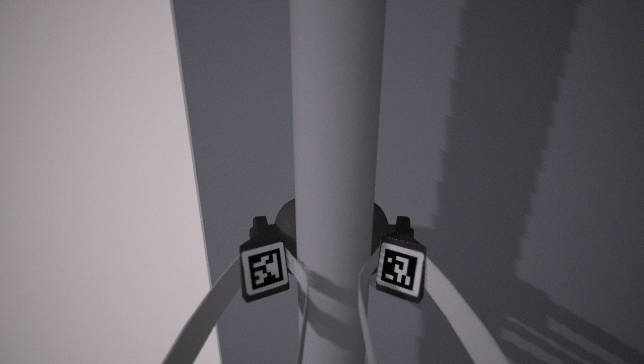

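Emit:
execute_actions --actions '[{"r1":{"base":{"translate_m":-0.105},"joints":{"arm_m":0.26,"wrist_yaw_rad":0.35}}}]' --cameras '[]'

Emit:
execute_actions --actions '[{"r1":{"base":{"translate_m":-0.10},"joints":{"arm_m":0.17,"wrist_yaw_rad":0.52}}}]' --cameras '["r1_nav_camera"]'

Scene clock: 771.97 s.
r1.base_odometry: x=+1.867 y=-1.101 heading=-1.771 (m, m, rad; r1's odometry frame)
r1.turned_by_wheels: +0.000 (rad since the last result)
r1.turned_by_imu: -0.053 (rad since the last result)
r1.base_tilt: forward=-1.0 right=+0.6 (deg)
r1.lidar_m: 1.09 1.67 1.77 1.68 1.73 1.60 1.51 1.39 0.83 0.66 0.66 1.26
r1.head_depth_mm: 622 676 - 863 961 1109 1274 / 603 648 - 830 912 1050 1225 / 583 635 - - 870 990 1154 / 567 615 - 761 833 944 1088 / 503 541 578 656 761 899 1024 / 535 586 645 721 1078 1239 1304 / 788 851 935 1033 1147 1292 1325
r1.base_status: done
r1.joint_positions: lift_m=+1.000 arm_m=+0.260 wrist_yaw_rad=+0.488 wrist_pitch_rad=-0.122 wrist_roll_rad=-0.013 gripper_m=+0.000 head_pan_rad=-1.493 head_tilt_rad=-0.507
r1.joint_status: wrist_yaw_rad off_target (ended at +0.488, target +0.350); the others done
r1.on_its_own: wrist_yaw_rad is held at +0.482, not at your +0.350, by its stall guard, which is not easing now
r1.motor_effort: left_wheel=+5(53) right_wheel=-10(55) lift_m=+25(25) arm_m=+0(15) wrist_yaw_rad=-5(54) wrist_pitch_rad=+12(13) wrist_roll_rad=+0(0) gripper_m=-11(18) head_pan_rad=-3(3) head_tilt_rad=+3(3) (%)
r1.hand_pose: x=+0.0964 y=-0.6270 z=+1.0835 quat_wxyz=(+0.700, +0.212, -0.670, +0.130) (m; r1's base frame)
r1.wrist_depth_mm: 654 557 169 95 164 161 158 / 698 586 179 100 171 169 166 / 766 641 190 105 181 178 174 / 844 691 202 111 191 187 184 / 932 740 641 118 200 198 195 / - 811 675 126 215 211 206 / - 893 246 137 231 222 219
r2.base_odometry: x=-0.828 y=-0.730 heading=+0.149 (m, m, rad; r2's odometry frame)
r2.turned_by_wheels: +0.000 (rad since the last result)
r2.turned_by_imu: -0.002 (rad since the last result)
r2.base_tilt: forward=-1.7 right=-0.2 (deg)
r2.lidar_m: 1.79 1.93 1.28 1.18 1.05 0.83 0.82 0.89 0.40 0.40 0.43 0.65
r2.head_depth_mm: 662 720 790 - - - - / 680 747 822 917 1055 - - / 703 771 853 956 1088 - - / 727 802 885 1000 1146 - - / 751 828 923 1053 1191 - - / 778 863 969 1099 1256 - - / 803 897 1010 1165 1323 - -
r2.base_status: not commanded
r2.joint_positions: lift_m=+0.970 arm_m=+0.001 wrist_yaw_rad=+2.298 wrist_pitch_rad=-0.325 wrist_roll_rad=+0.014 gripper_m=+0.056 head_pan_rad=-2.893 head_tilt_rad=-0.592
r2.joint_status: not commanded
r2.motor_effort: left_wheel=-2(2) right_wheel=+3(3) lift_m=+26(26) arm_m=-2(2) wrist_yaw_rad=+3(2) wrist_pitch_rad=+11(11) wrist_roll_rad=+1(0) gripper_m=-13(13) head_pan_rad=-4(3) head_tilt_rad=-3(2) (%)
r2.hand_pose: x=+0.1544 y=+0.0102 z=+1.0039 quat_wxyz=(+0.389, +0.687, -0.184, +0.585) (m; r2's base frame)
r2.wrist_depth_mm: - - - - - - - / - - - - - - - / - - - 147 - - - / - - - 154 - - - / - - 135 128 125 - - / - - 143 135 130 - - / - - 155 145 - - -
pictures: none
No camera images: the call's "cameras" was empty. Leave "cameras" out to get every camera's image.

Scene clock: 774.50 s.
r1.base_odometry: x=+1.887 y=-1.003 heading=-1.770 (m, m, rad; r1's odometry frame)
r1.turned_by_wheels: +0.001 (rad since the last result)
r1.turned_by_imu: +0.001 (rad since the last result)
r1.base_tilt: forward=-1.3 right=+0.6 (deg)
r1.lidar_m: 1.18 1.77 1.76 1.68 1.72 1.49 1.42 1.39 0.80 0.57 0.55 1.28
r1.head_depth_mm: 584 643 - - 952 1102 1303 / 553 607 644 - 880 1004 1196 / 525 575 619 - 821 917 1075 / 501 546 579 - 754 845 976 / 479 516 551 625 692 781 893 / 391 433 471 573 625 721 825 / 438 473 513 565 638 1260 1301
r1.base_status: done
r1.joint_positions: lift_m=+1.000 arm_m=+0.170 wrist_yaw_rad=+0.635 wrist_pitch_rad=-0.122 wrist_roll_rad=-0.013 gripper_m=+0.000 head_pan_rad=-1.493 head_tilt_rad=-0.507
r1.joint_status: wrist_yaw_rad off_target (ended at +0.635, target +0.520); the others done
r1.on_its_own: wrist_yaw_rad is held at +0.607, not at your +0.520, by its stall guard, which is still easing; right_wheel is at rest, and its effort (-19) is outside its rest range (-18 to +18)
r1.motor_effort: left_wheel=+9(22) right_wheel=-19(45) lift_m=+25(25) arm_m=+1(11) wrist_yaw_rad=-22(54) wrist_pitch_rad=+12(12) wrist_roll_rad=+0(0) gripper_m=-13(18) head_pan_rad=-3(3) head_tilt_rad=+3(3) (%)
r1.hand_pose: x=+0.1276 y=-0.5173 z=+1.0834 quat_wxyz=(+0.689, +0.260, -0.652, +0.181) (m; r1's base frame)
r1.wrist_depth_mm: - 848 169 95 165 162 160 / - 913 177 100 172 170 169 / - - 188 106 182 179 177 / - - 200 112 192 189 186 / - - 570 119 203 200 197 / - - - 127 215 213 209 / - - 247 136 232 224 223
r2.base_odometry: x=-0.828 y=-0.730 heading=+0.149 (m, m, rad; r2's odometry frame)
r2.turned_by_wheels: +0.000 (rad since the last result)
r2.turned_by_imu: -0.001 (rad since the last result)
r2.base_tilt: forward=-1.7 right=-0.1 (deg)
r2.lidar_m: 1.79 1.94 1.38 1.19 1.06 0.83 0.82 0.88 0.40 0.40 0.43 0.64
r2.head_depth_mm: 661 720 793 - - - - / 682 746 827 914 1056 - - / 701 772 853 957 1087 - - / 727 800 891 998 1142 - - / 751 831 924 1045 1195 - - / 777 865 964 1104 1251 - - / 807 898 1011 1157 1310 - -
r2.base_status: not commanded
r2.joint_positions: lift_m=+0.970 arm_m=+0.001 wrist_yaw_rad=+2.298 wrist_pitch_rad=-0.325 wrist_roll_rad=+0.014 gripper_m=+0.056 head_pan_rad=-2.893 head_tilt_rad=-0.592
r2.joint_status: not commanded
r2.motor_effort: left_wheel=-1(2) right_wheel=+2(3) lift_m=+26(26) arm_m=-2(2) wrist_yaw_rad=+3(3) wrist_pitch_rad=+11(11) wrist_roll_rad=+0(1) gripper_m=-13(14) head_pan_rad=-4(3) head_tilt_rad=-2(3) (%)
r2.hand_pose: x=+0.1544 y=+0.0102 z=+1.0039 quat_wxyz=(+0.389, +0.687, -0.184, +0.585) (m; r2's base frame)
r2.wrist_depth_mm: - - - - - - - / - - - - - - - / - - - 147 - - - / - - - 153 - - - / - - 135 128 125 - - / - - 143 135 130 - - / - - 156 145 - - -
pictures: r1_nav_camera (sideways: a quarter turn counterclockwise sets it upright)
Images, in order (width x height): r1_nav_camera 672x504.

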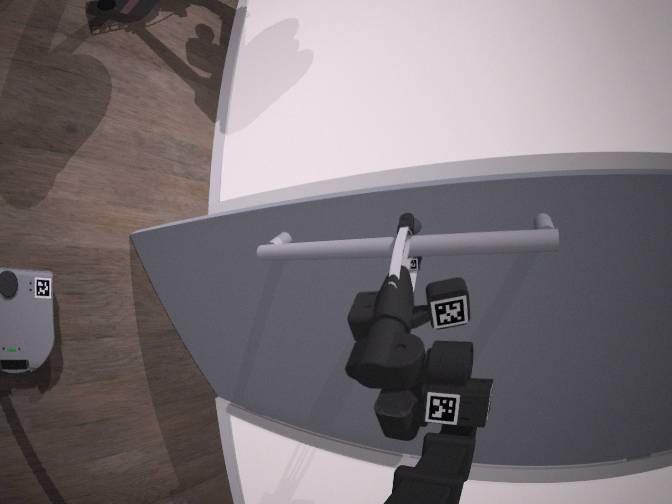

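Emit:
execute_actions --actions '[{"r1":{"base":{"translate_m":-0.14},"joints":{"arm_m":0.08,"wrist_yaw_rad":0.85}}}]' --cameras '[]'

Emit:
execute_actions --actions '[{"r1":{"base":{"translate_m":-0.15},"joints":{"arm_m":0.03,"wrist_yaw_rad":1.05}}}]' --cameras '["r1_nav_camera","r2_nav_camera"]'

Scene clock: 789.17 s.
r1.base_odometry: x=+1.915 y=-0.866 heading=-1.770 (m, m, rad; r1's odometry frame)
r1.turned_by_wheels: +0.000 (rad since the last result)
r1.turned_by_imu: -0.027 (rad since the last result)
r1.base_tilt: forward=-1.1 right=+0.6 (deg)
r1.lidar_m: 1.32 1.89 1.77 1.67 1.70 1.36 1.28 1.31 0.87 0.50 0.44 1.26
r1.head_depth_mm: 607 680 750 - - 1299 1374 / 550 611 686 - - - 1301 / 503 553 612 - - 955 1098 / 465 506 556 630 - 828 923 / 431 466 505 - - 714 800 / 401 432 468 500 577 622 707 / 375 399 420 374 419 476 615
r1.base_status: done
r1.joint_positions: lift_m=+1.000 arm_m=+0.080 wrist_yaw_rad=+0.865 wrist_pitch_rad=-0.121 wrist_roll_rad=-0.013 gripper_m=+0.000 head_pan_rad=-1.493 head_tilt_rad=-0.506
r1.joint_status: all done
r1.motor_effort: left_wheel=+4(49) right_wheel=-10(28) lift_m=+25(25) arm_m=-3(13) wrist_yaw_rad=-12(59) wrist_pitch_rad=+12(12) wrist_roll_rad=+0(0) gripper_m=-11(19) head_pan_rad=-3(4) head_tilt_rad=+4(3) (%)
r1.hand_pose: x=+0.1699 y=-0.3883 z=+1.0836 quat_wxyz=(+0.663, +0.333, -0.618, +0.259) (m; r1's base frame)
r1.wrist_depth_mm: - - 169 95 164 162 161 / - - 178 100 172 170 168 / - - 187 105 182 180 177 / - - 199 112 192 190 187 / - - 215 118 203 201 197 / - - - 126 216 213 211 / - - 243 136 234 227 223
r2.base_odometry: x=-0.828 y=-0.730 heading=+0.149 (m, m, rad; r2's odometry frame)
r2.turned_by_wheels: +0.000 (rad since the last result)
r2.turned_by_imu: -0.001 (rad since the last result)
r2.base_tilt: forward=-1.7 right=-0.2 (deg)
r2.lidar_m: 1.79 1.94 1.50 1.24 1.06 0.83 0.82 0.88 0.40 0.40 0.43 0.65
r2.head_depth_mm: 659 719 794 - - - - / 680 748 823 912 1057 - - / 704 768 856 959 1087 - - / 724 802 891 1003 1145 - - / 750 831 923 1049 1192 - - / 780 862 967 1096 1240 - - / 806 899 1010 1158 1320 - -
r2.base_status: not commanded
r2.joint_positions: lift_m=+0.970 arm_m=+0.001 wrist_yaw_rad=+2.298 wrist_pitch_rad=-0.325 wrist_roll_rad=+0.014 gripper_m=+0.056 head_pan_rad=-2.893 head_tilt_rad=-0.592
r2.joint_status: not commanded
r2.motor_effort: left_wheel=-1(2) right_wheel=+2(2) lift_m=+26(26) arm_m=-2(2) wrist_yaw_rad=+3(3) wrist_pitch_rad=+11(11) wrist_roll_rad=+1(1) gripper_m=-13(13) head_pan_rad=-3(3) head_tilt_rad=-2(4) (%)
r2.hand_pose: x=+0.1544 y=+0.0102 z=+1.0039 quat_wxyz=(+0.389, +0.687, -0.184, +0.585) (m; r2's base frame)
r2.wrist_depth_mm: - - - - - - - / - - - - - - - / - - - 147 - - - / - - - 154 - - - / - - 135 127 125 - - / - - 143 135 130 - - / - - 156 145 - - -
pictures: none
No camera images: the call's "cameras" was empty. Leave "cameras" out to get every camera's image.

Scene clock: 791.87 s.
r1.base_odometry: x=+1.945 y=-0.719 heading=-1.770 (m, m, rad; r1's odometry frame)
r1.turned_by_wheels: +0.000 (rad since the last result)
r1.turned_by_imu: -0.037 (rad since the last result)
r1.base_tilt: forward=-1.1 right=+0.5 (deg)
r1.lidar_m: 1.46 2.03 1.78 1.65 1.68 1.22 1.14 1.15 1.03 0.50 0.37 0.37
r1.head_depth_mm: 802 880 960 1038 - - 1348 / 675 764 878 1009 - - - / 577 644 721 802 - - - / 506 553 612 683 775 - 1082 / 450 487 531 592 681 - 869 / 404 435 469 497 - - 692 / 368 393 420 446 - - 591
r1.base_status: done
r1.joint_positions: lift_m=+1.000 arm_m=+0.030 wrist_yaw_rad=+1.074 wrist_pitch_rad=-0.121 wrist_roll_rad=-0.013 gripper_m=+0.000 head_pan_rad=-1.493 head_tilt_rad=-0.506
r1.joint_status: wrist_yaw_rad off_target (ended at +1.074, target +1.050); the others done
r1.on_its_own: wrist_yaw_rad is at rest, and its effort (-19) is outside its rest range (-12 to +12)
r1.motor_effort: left_wheel=+6(45) right_wheel=-12(23) lift_m=+25(25) arm_m=-1(17) wrist_yaw_rad=-19(65) wrist_pitch_rad=+11(12) wrist_roll_rad=+0(0) gripper_m=-13(20) head_pan_rad=-2(3) head_tilt_rad=+3(3) (%)
r1.hand_pose: x=+0.1997 y=-0.2948 z=+1.0838 quat_wxyz=(+0.632, +0.396, -0.580, +0.327) (m; r1's base frame)
r1.wrist_depth_mm: - - 167 95 164 164 163 / - - 176 100 174 173 172 / - - 187 106 183 182 180 / - - 197 112 194 193 190 / - - 213 119 204 204 201 / - - - 125 219 217 214 / - - 242 135 233 230 227
r2.base_odometry: x=-0.828 y=-0.730 heading=+0.149 (m, m, rad; r2's odometry frame)
r2.turned_by_wheels: +0.000 (rad since the last result)
r2.turned_by_imu: -0.001 (rad since the last result)
r2.base_tilt: forward=-1.6 right=-0.2 (deg)
r2.lidar_m: 1.79 1.93 1.64 1.34 1.05 0.83 0.82 0.88 0.40 0.40 0.43 0.64
r2.head_depth_mm: 660 721 789 - - - - / 680 747 820 913 1060 - - / 705 773 854 955 1085 - - / 725 798 888 997 1145 - - / 751 828 927 1048 1191 - - / 779 862 971 1096 1252 - - / 808 894 1009 1160 1316 - -
r2.base_status: not commanded
r2.joint_positions: lift_m=+0.970 arm_m=+0.001 wrist_yaw_rad=+2.298 wrist_pitch_rad=-0.325 wrist_roll_rad=+0.014 gripper_m=+0.056 head_pan_rad=-2.893 head_tilt_rad=-0.592
r2.joint_status: not commanded
r2.motor_effort: left_wheel=-2(2) right_wheel=+3(3) lift_m=+26(26) arm_m=-2(2) wrist_yaw_rad=+3(3) wrist_pitch_rad=+11(11) wrist_roll_rad=+1(0) gripper_m=-13(14) head_pan_rad=-3(3) head_tilt_rad=-3(3) (%)
r2.hand_pose: x=+0.1544 y=+0.0102 z=+1.0039 quat_wxyz=(+0.389, +0.687, -0.184, +0.585) (m; r2's base frame)
r2.wrist_depth_mm: - - - - - - - / - - - - - - - / - - - 147 - - - / - - - 153 - - - / - - 135 128 125 - - / - - 143 135 130 - - / - - 155 144 - - -
pictures: r1_nav_camera (sideways: a quarter turn counterclockwise sets it upright), r2_nav_camera (sideways: a quarter turn counterclockwise sets it upright)
Images, in order (width x height): r1_nav_camera 672x504, r2_nav_camera 672x504.

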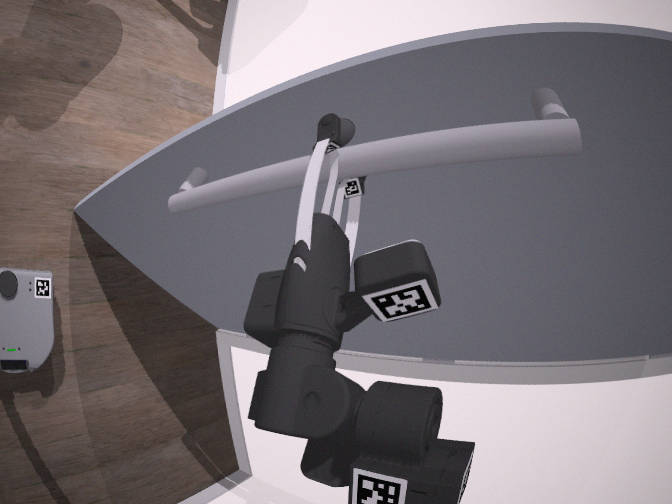

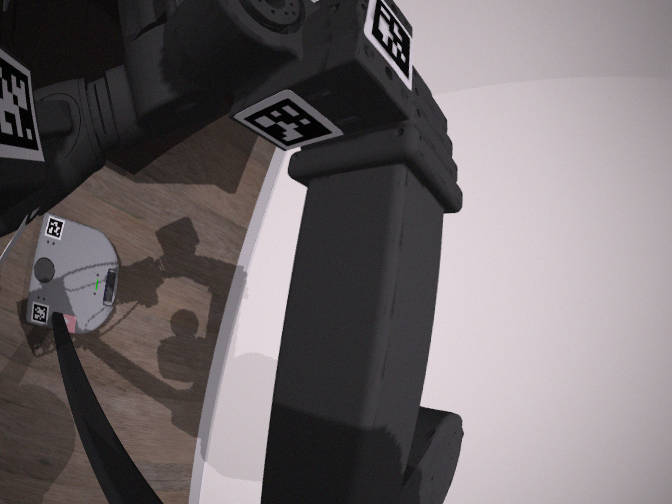

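Emit:
execute_actions --actions '[{"r1":{"base":{"translate_m":-0.1},"joints":{"arm_m":0.02,"wrist_yaw_rad":1.25}},"r2":{"base":{"rotate_rad":1.75},"joints":{"head_pan_rad":0.0,"head_tilt_rad":-0.6}}}]' --cameras '["r2_nav_camera"]'

Scene clock: 803.30 s.
r1.base_odometry: x=+1.964 y=-0.621 heading=-1.770 (m, m, rad; r1's odometry frame)
r1.turned_by_wheels: +0.000 (rad since the last result)
r1.turned_by_imu: +0.000 (rad since the last result)
r1.base_tilt: forward=-1.0 right=+0.6 (deg)
r1.lidar_m: 1.66 2.13 1.77 1.64 1.67 1.12 1.04 1.05 1.04 0.53 0.36 0.34
r1.head_depth_mm: 829 899 980 1068 - - 1343 / 815 881 966 1063 - - - / 687 770 875 1002 - - - / 576 631 700 786 897 1030 - / 495 536 585 643 721 - - / 434 466 501 538 - - - / 387 412 438 466 - - 608
r1.base_status: done
r1.joint_positions: lift_m=+1.000 arm_m=+0.020 wrist_yaw_rad=+1.240 wrist_pitch_rad=-0.120 wrist_roll_rad=-0.013 gripper_m=+0.000 head_pan_rad=-1.493 head_tilt_rad=-0.506
r1.joint_status: all done
r1.motor_effort: left_wheel=+0(17) right_wheel=-1(14) lift_m=+25(25) arm_m=-5(12) wrist_yaw_rad=+7(63) wrist_pitch_rad=+11(12) wrist_roll_rad=+0(0) gripper_m=-11(19) head_pan_rad=-4(3) head_tilt_rad=+3(3) (%)
r1.hand_pose: x=+0.2165 y=-0.2470 z=+1.0840 quat_wxyz=(+0.603, +0.442, -0.546, +0.378) (m; r1's base frame)
r1.wrist_depth_mm: - - 171 95 163 161 159 / - - 180 100 172 169 166 / - - 190 106 181 178 175 / - - 201 112 191 187 184 / - - - 118 200 199 194 / - - - 126 219 210 205 / - - 248 135 231 222 217
r2.base_odometry: x=-0.828 y=-0.730 heading=+1.899 (m, m, rad; r2's odometry frame)
r2.turned_by_wheels: +1.750 (rad since the last result)
r2.turned_by_imu: +1.740 (rad since the last result)
r2.base_tilt: forward=-1.7 right=-0.1 (deg)
r2.lidar_m: 1.41 0.94 0.82 0.82 0.96 0.40 0.40 0.47 0.84 1.80 2.11 1.66
r2.head_depth_mm: 2177 2464 2724 2074 1834 1497 1265 / 1198 1431 2750 2178 1829 1494 1259 / 1270 1382 1518 1677 1801 1499 1310 / 1396 1531 1702 1911 1812 1480 - / 1533 1699 1932 2148 1813 1457 - / 1718 1938 2805 2334 1816 1521 322 / 2604 2945 3132 2345 1758 1470 319
r2.base_status: done
r2.joint_positions: lift_m=+0.970 arm_m=+0.001 wrist_yaw_rad=+2.298 wrist_pitch_rad=-0.325 wrist_roll_rad=+0.014 gripper_m=+0.056 head_pan_rad=-0.007 head_tilt_rad=-0.592
r2.joint_status: all done
r2.motor_effort: left_wheel=-2(7) right_wheel=+3(8) lift_m=+26(26) arm_m=-2(2) wrist_yaw_rad=+3(3) wrist_pitch_rad=+11(12) wrist_roll_rad=+0(0) gripper_m=-13(14) head_pan_rad=+4(50) head_tilt_rad=-4(1) (%)
r2.hand_pose: x=+0.1544 y=+0.0102 z=+1.0039 quat_wxyz=(+0.389, +0.687, -0.184, +0.585) (m; r2's base frame)
r2.wrist_depth_mm: 634 698 812 936 - - - / 664 752 855 956 - - - / 703 792 919 147 - - - / 737 859 973 153 - - - / 787 898 135 128 125 - - / 836 946 143 134 130 - - / 907 - 156 145 - - -
pictures: r2_nav_camera (sideways: a quarter turn counterclockwise sets it upright)
Images, in order (width x height): r2_nav_camera 672x504.

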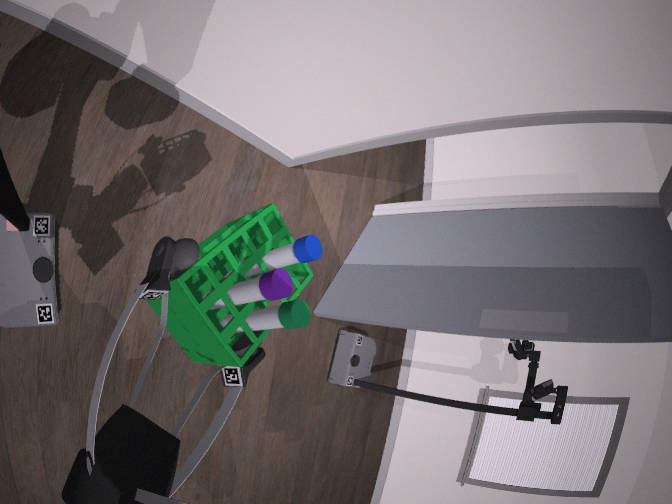

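Emit:
execute_actions --actions '[{"r2":{"base":{"translate_m":0.95},"joints":{"head_pan_rad":0.5,"head_tilt_rad":-0.8}}}]' --cameras '["r2_nav_camera"]'

Scene clock: 828.67 s.
r1.base_odometry: x=+1.964 y=-0.621 heading=-1.770 (m, m, rad; r1's odometry frame)
r1.turned_by_wheels: +0.000 (rad since the last result)
r1.turned_by_imu: -0.002 (rad since the last result)
r1.base_tilt: forward=-1.1 right=+0.6 (deg)
r1.lidar_m: 2.09 2.12 1.77 1.64 1.66 1.12 1.04 1.05 1.04 0.53 0.36 0.34
r1.head_depth_mm: 828 898 983 1069 - - 1344 / 814 884 971 1065 - - - / 689 768 872 1001 - - - / 577 632 700 786 895 1024 - / 495 536 584 643 722 - - / 434 465 501 540 - - - / 386 411 440 466 - - 606
r1.base_status: not commanded
r1.joint_positions: lift_m=+1.000 arm_m=+0.020 wrist_yaw_rad=+1.240 wrist_pitch_rad=-0.120 wrist_roll_rad=-0.013 gripper_m=+0.000 head_pan_rad=-1.493 head_tilt_rad=-0.506
r1.joint_status: not commanded
r1.motor_effort: left_wheel=+0(0) right_wheel=-1(1) lift_m=+25(25) arm_m=-5(5) wrist_yaw_rad=+7(7) wrist_pitch_rad=+12(11) wrist_roll_rad=+0(0) gripper_m=-11(11) head_pan_rad=-3(3) head_tilt_rad=+4(3) (%)
r1.hand_pose: x=+0.2165 y=-0.2470 z=+1.0840 quat_wxyz=(+0.603, +0.442, -0.546, +0.378) (m; r1's base frame)
r1.wrist_depth_mm: - - 171 95 163 161 158 / - - 180 100 173 168 166 / - - 191 106 181 177 175 / - - 202 112 191 187 183 / - - - 119 201 198 194 / - - - 126 222 211 205 / - - 247 135 231 221 217
r2.base_odometry: x=-1.134 y=+0.170 heading=+1.899 (m, m, rad; r2's odometry frame)
r2.turned_by_wheels: +0.000 (rad since the last result)
r2.turned_by_imu: -0.004 (rad since the last result)
r2.base_tilt: forward=-1.6 right=-0.2 (deg)
r2.lidar_m: 0.61 1.13 0.55 0.56 0.66 1.16 1.31 1.53 2.06 2.06 0.85 0.53
r2.head_depth_mm: 803 848 904 969 1014 - - / 963 1044 1118 1210 332 - - / 2031 2281 2104 1620 335 330 - / 2231 2507 2254 1817 1532 1318 - / 2441 2693 2258 1814 1526 1320 1153 / 2637 2844 2236 1815 1514 1318 1154 / 2319 2796 2254 1802 1518 1309 1131
r2.base_status: done
r2.joint_positions: lift_m=+0.970 arm_m=+0.001 wrist_yaw_rad=+2.298 wrist_pitch_rad=-0.325 wrist_roll_rad=+0.014 gripper_m=+0.056 head_pan_rad=+0.493 head_tilt_rad=-0.790
r2.joint_status: all done
r2.motor_effort: left_wheel=-2(3) right_wheel=+2(8) lift_m=+26(26) arm_m=-2(2) wrist_yaw_rad=+3(3) wrist_pitch_rad=+11(12) wrist_roll_rad=+0(1) gripper_m=-13(13) head_pan_rad=+4(39) head_tilt_rad=-4(20) (%)
r2.hand_pose: x=+0.1544 y=+0.0102 z=+1.0039 quat_wxyz=(+0.389, +0.687, -0.184, +0.585) (m; r2's base frame)
r2.wrist_depth_mm: 438 - - - - 662 455 / 462 - - - - 657 455 / 492 548 - 147 - 665 455 / 519 585 - 153 981 665 453 / 553 623 135 128 126 658 458 / 590 660 143 135 130 618 451 / 637 764 155 144 889 611 448
pictures: r2_nav_camera (sideways: a quarter turn counterclockwise sets it upright)
Images, in order (width x height): r2_nav_camera 672x504.

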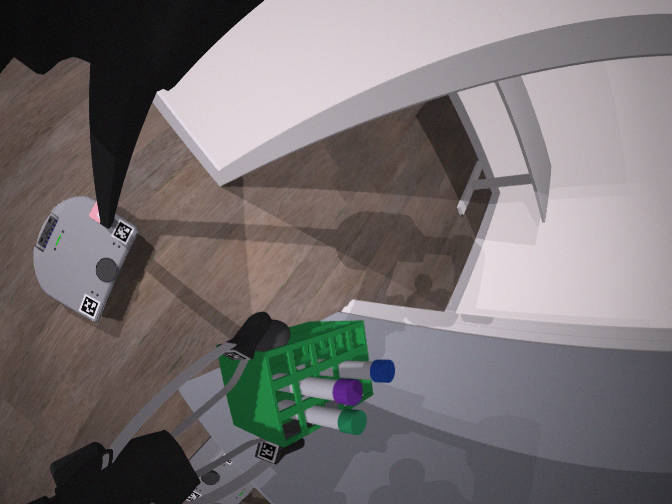

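Emit:
execute_actions --actions '[{"r2":{"base":{"rotate_rad":0.54},"joints":{"head_pan_rad":0.0}}}]' --cameras '[]'

Emit:
execute_actions --actions '[{"r2":{"base":{"translate_m":0.45}}}]' --cameras '["r2_nav_camera"]'

Scene clock: 851.43 s.
r1.base_odometry: x=+1.964 y=-0.621 heading=-1.770 (m, m, rad; r1's odometry frame)
r1.turned_by_wheels: +0.000 (rad since the last result)
r1.turned_by_imu: -0.001 (rad since the last result)
r1.base_tilt: forward=-1.1 right=+0.5 (deg)
r1.lidar_m: 2.09 2.12 1.77 1.65 1.66 1.12 1.04 1.05 1.04 0.53 0.36 0.34
r1.head_depth_mm: 826 898 980 1072 - - 1341 / 814 885 967 1067 - - - / 688 769 873 1003 - - - / 574 630 699 787 895 1031 - / 495 536 585 642 724 - - / 434 466 500 539 - - - / 388 411 438 466 - - 607
r1.base_status: not commanded
r1.joint_positions: lift_m=+1.000 arm_m=+0.020 wrist_yaw_rad=+1.240 wrist_pitch_rad=-0.120 wrist_roll_rad=-0.013 gripper_m=+0.000 head_pan_rad=-1.493 head_tilt_rad=-0.506
r1.joint_status: not commanded
r1.motor_effort: left_wheel=+0(0) right_wheel=-1(1) lift_m=+25(25) arm_m=-5(5) wrist_yaw_rad=+8(7) wrist_pitch_rad=+11(11) wrist_roll_rad=+0(0) gripper_m=-12(11) head_pan_rad=-3(3) head_tilt_rad=+4(4) (%)
r1.hand_pose: x=+0.2165 y=-0.2470 z=+1.0840 quat_wxyz=(+0.603, +0.442, -0.546, +0.378) (m; r1's base frame)
r1.wrist_depth_mm: - - 171 95 164 161 159 / - - 180 100 172 169 165 / - - 190 106 180 178 174 / - - 201 112 190 188 183 / - - - 119 200 198 194 / - - - 126 220 209 206 / - - 247 135 230 223 219
r2.base_odometry: x=-1.134 y=+0.170 heading=+2.439 (m, m, rad; r2's odometry frame)
r2.turned_by_wheels: +0.540 (rad since the last result)
r2.turned_by_imu: +0.536 (rad since the last result)
r2.base_tilt: forward=-1.7 right=-0.1 (deg)
r2.lidar_m: 1.14 0.55 0.56 0.66 1.19 1.31 1.55 2.05 2.06 0.85 0.53 0.61
r2.head_depth_mm: 883 929 986 1041 1104 1174 1143 / 1892 1150 1230 1324 1435 1342 1158 / 2125 2385 2267 1761 1526 - 1114 / 2331 2603 2271 1818 1560 - - / 2552 2850 2252 1803 330 - - / 2407 2737 2234 1832 324 339 - / 2302 2811 2226 1819 1525 1041 1117
r2.base_status: done
r2.joint_positions: lift_m=+0.970 arm_m=+0.001 wrist_yaw_rad=+2.298 wrist_pitch_rad=-0.325 wrist_roll_rad=+0.014 gripper_m=+0.056 head_pan_rad=+0.007 head_tilt_rad=-0.790
r2.joint_status: all done
r2.motor_effort: left_wheel=-3(7) right_wheel=+3(8) lift_m=+25(26) arm_m=-2(2) wrist_yaw_rad=+3(3) wrist_pitch_rad=+12(11) wrist_roll_rad=+0(0) gripper_m=-14(13) head_pan_rad=-4(38) head_tilt_rad=-3(4) (%)
r2.hand_pose: x=+0.1544 y=+0.0101 z=+1.0038 quat_wxyz=(+0.389, +0.687, -0.184, +0.585) (m; r2's base frame)
r2.wrist_depth_mm: 491 498 499 544 - - - / 531 542 549 537 - - - / 574 583 590 147 - - - / 621 633 635 154 - - - / 698 710 135 128 125 - - / 770 754 143 135 130 - 949 / 849 874 156 144 - - 864
pictures: none
No camera images: the call's "cameras" was empty. Leave "cameras" out to get every camera's image.

Scene clock: 856.90 s.
r1.base_odometry: x=+1.964 y=-0.621 heading=-1.770 (m, m, rad; r1's odometry frame)
r1.turned_by_wheels: +0.000 (rad since the last result)
r1.turned_by_imu: -0.001 (rad since the last result)
r1.base_tilt: forward=-1.1 right=+0.6 (deg)
r1.lidar_m: 2.09 2.12 1.77 1.64 1.67 1.12 1.04 1.05 1.05 0.53 0.36 0.34
r1.head_depth_mm: 825 900 979 1063 - - 1340 / 815 887 965 1068 - - - / 688 769 875 1002 - - - / 576 630 701 788 894 1033 - / 496 537 586 644 721 - - / 434 466 502 538 - - - / 387 411 439 467 - - 607
r1.base_status: not commanded
r1.joint_positions: lift_m=+1.000 arm_m=+0.020 wrist_yaw_rad=+1.240 wrist_pitch_rad=-0.120 wrist_roll_rad=-0.013 gripper_m=+0.000 head_pan_rad=-1.493 head_tilt_rad=-0.506
r1.joint_status: not commanded
r1.motor_effort: left_wheel=+0(0) right_wheel=-1(1) lift_m=+25(25) arm_m=-5(5) wrist_yaw_rad=+8(7) wrist_pitch_rad=+11(11) wrist_roll_rad=+0(0) gripper_m=-12(10) head_pan_rad=-3(3) head_tilt_rad=+3(3) (%)
r1.hand_pose: x=+0.2165 y=-0.2470 z=+1.0840 quat_wxyz=(+0.603, +0.442, -0.546, +0.378) (m; r1's base frame)
r1.wrist_depth_mm: - - 171 95 164 161 158 / - - 179 100 172 169 166 / - - 191 106 181 177 174 / - - 202 112 190 188 183 / - - - 118 200 198 194 / - - - 126 220 209 204 / - - 246 134 230 222 217
r2.base_odometry: x=-1.477 y=+0.461 heading=+2.439 (m, m, rad; r2's odometry frame)
r2.turned_by_wheels: +0.000 (rad since the last result)
r2.turned_by_imu: -0.002 (rad since the last result)
r2.base_tilt: forward=-1.7 right=-0.2 (deg)
r2.lidar_m: 1.79 2.36 0.35 0.30 0.49 1.66 1.90 2.38 0.47 0.42 0.42 0.50
r2.head_depth_mm: 1488 1588 785 856 898 949 1030 / 1604 1791 2007 1784 1171 1238 1160 / 1745 1961 2164 1841 1535 - 1125 / 1935 2186 2273 1821 1559 - - / 2131 2484 2241 1827 330 - - / 2167 2576 2251 1804 324 339 - / 1855 2517 2235 1796 1524 1292 1151
r2.base_status: done
r2.joint_positions: lift_m=+0.970 arm_m=+0.001 wrist_yaw_rad=+2.298 wrist_pitch_rad=-0.325 wrist_roll_rad=+0.014 gripper_m=+0.056 head_pan_rad=+0.007 head_tilt_rad=-0.790
r2.joint_status: not commanded
r2.motor_effort: left_wheel=-3(4) right_wheel=+3(8) lift_m=+26(26) arm_m=-2(2) wrist_yaw_rad=+3(3) wrist_pitch_rad=+11(12) wrist_roll_rad=+1(1) gripper_m=-13(13) head_pan_rad=-4(4) head_tilt_rad=-4(5) (%)
r2.hand_pose: x=+0.1544 y=+0.0101 z=+1.0038 quat_wxyz=(+0.389, +0.687, -0.184, +0.585) (m; r2's base frame)
r2.wrist_depth_mm: - - - - - - - / - - - - - - - / - - - 147 - - - / 374 - - 153 - - - / 361 - 135 128 125 - - / 373 494 143 135 130 - - / 376 - 156 144 - - 655
pictures: r2_nav_camera (sideways: a quarter turn counterclockwise sets it upright)
Images, in order (width x height): r2_nav_camera 672x504.

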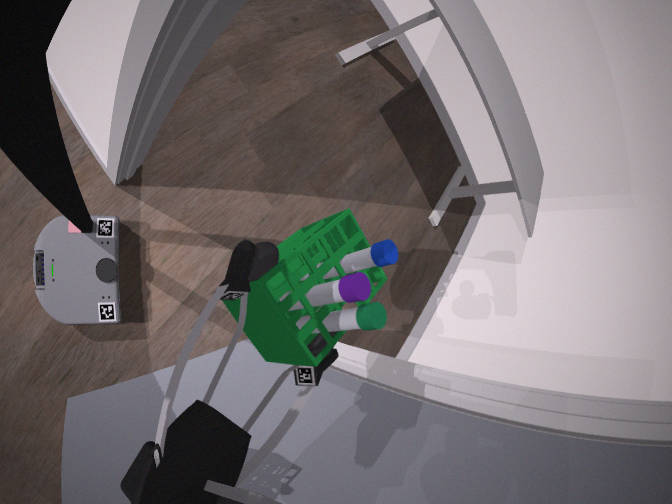

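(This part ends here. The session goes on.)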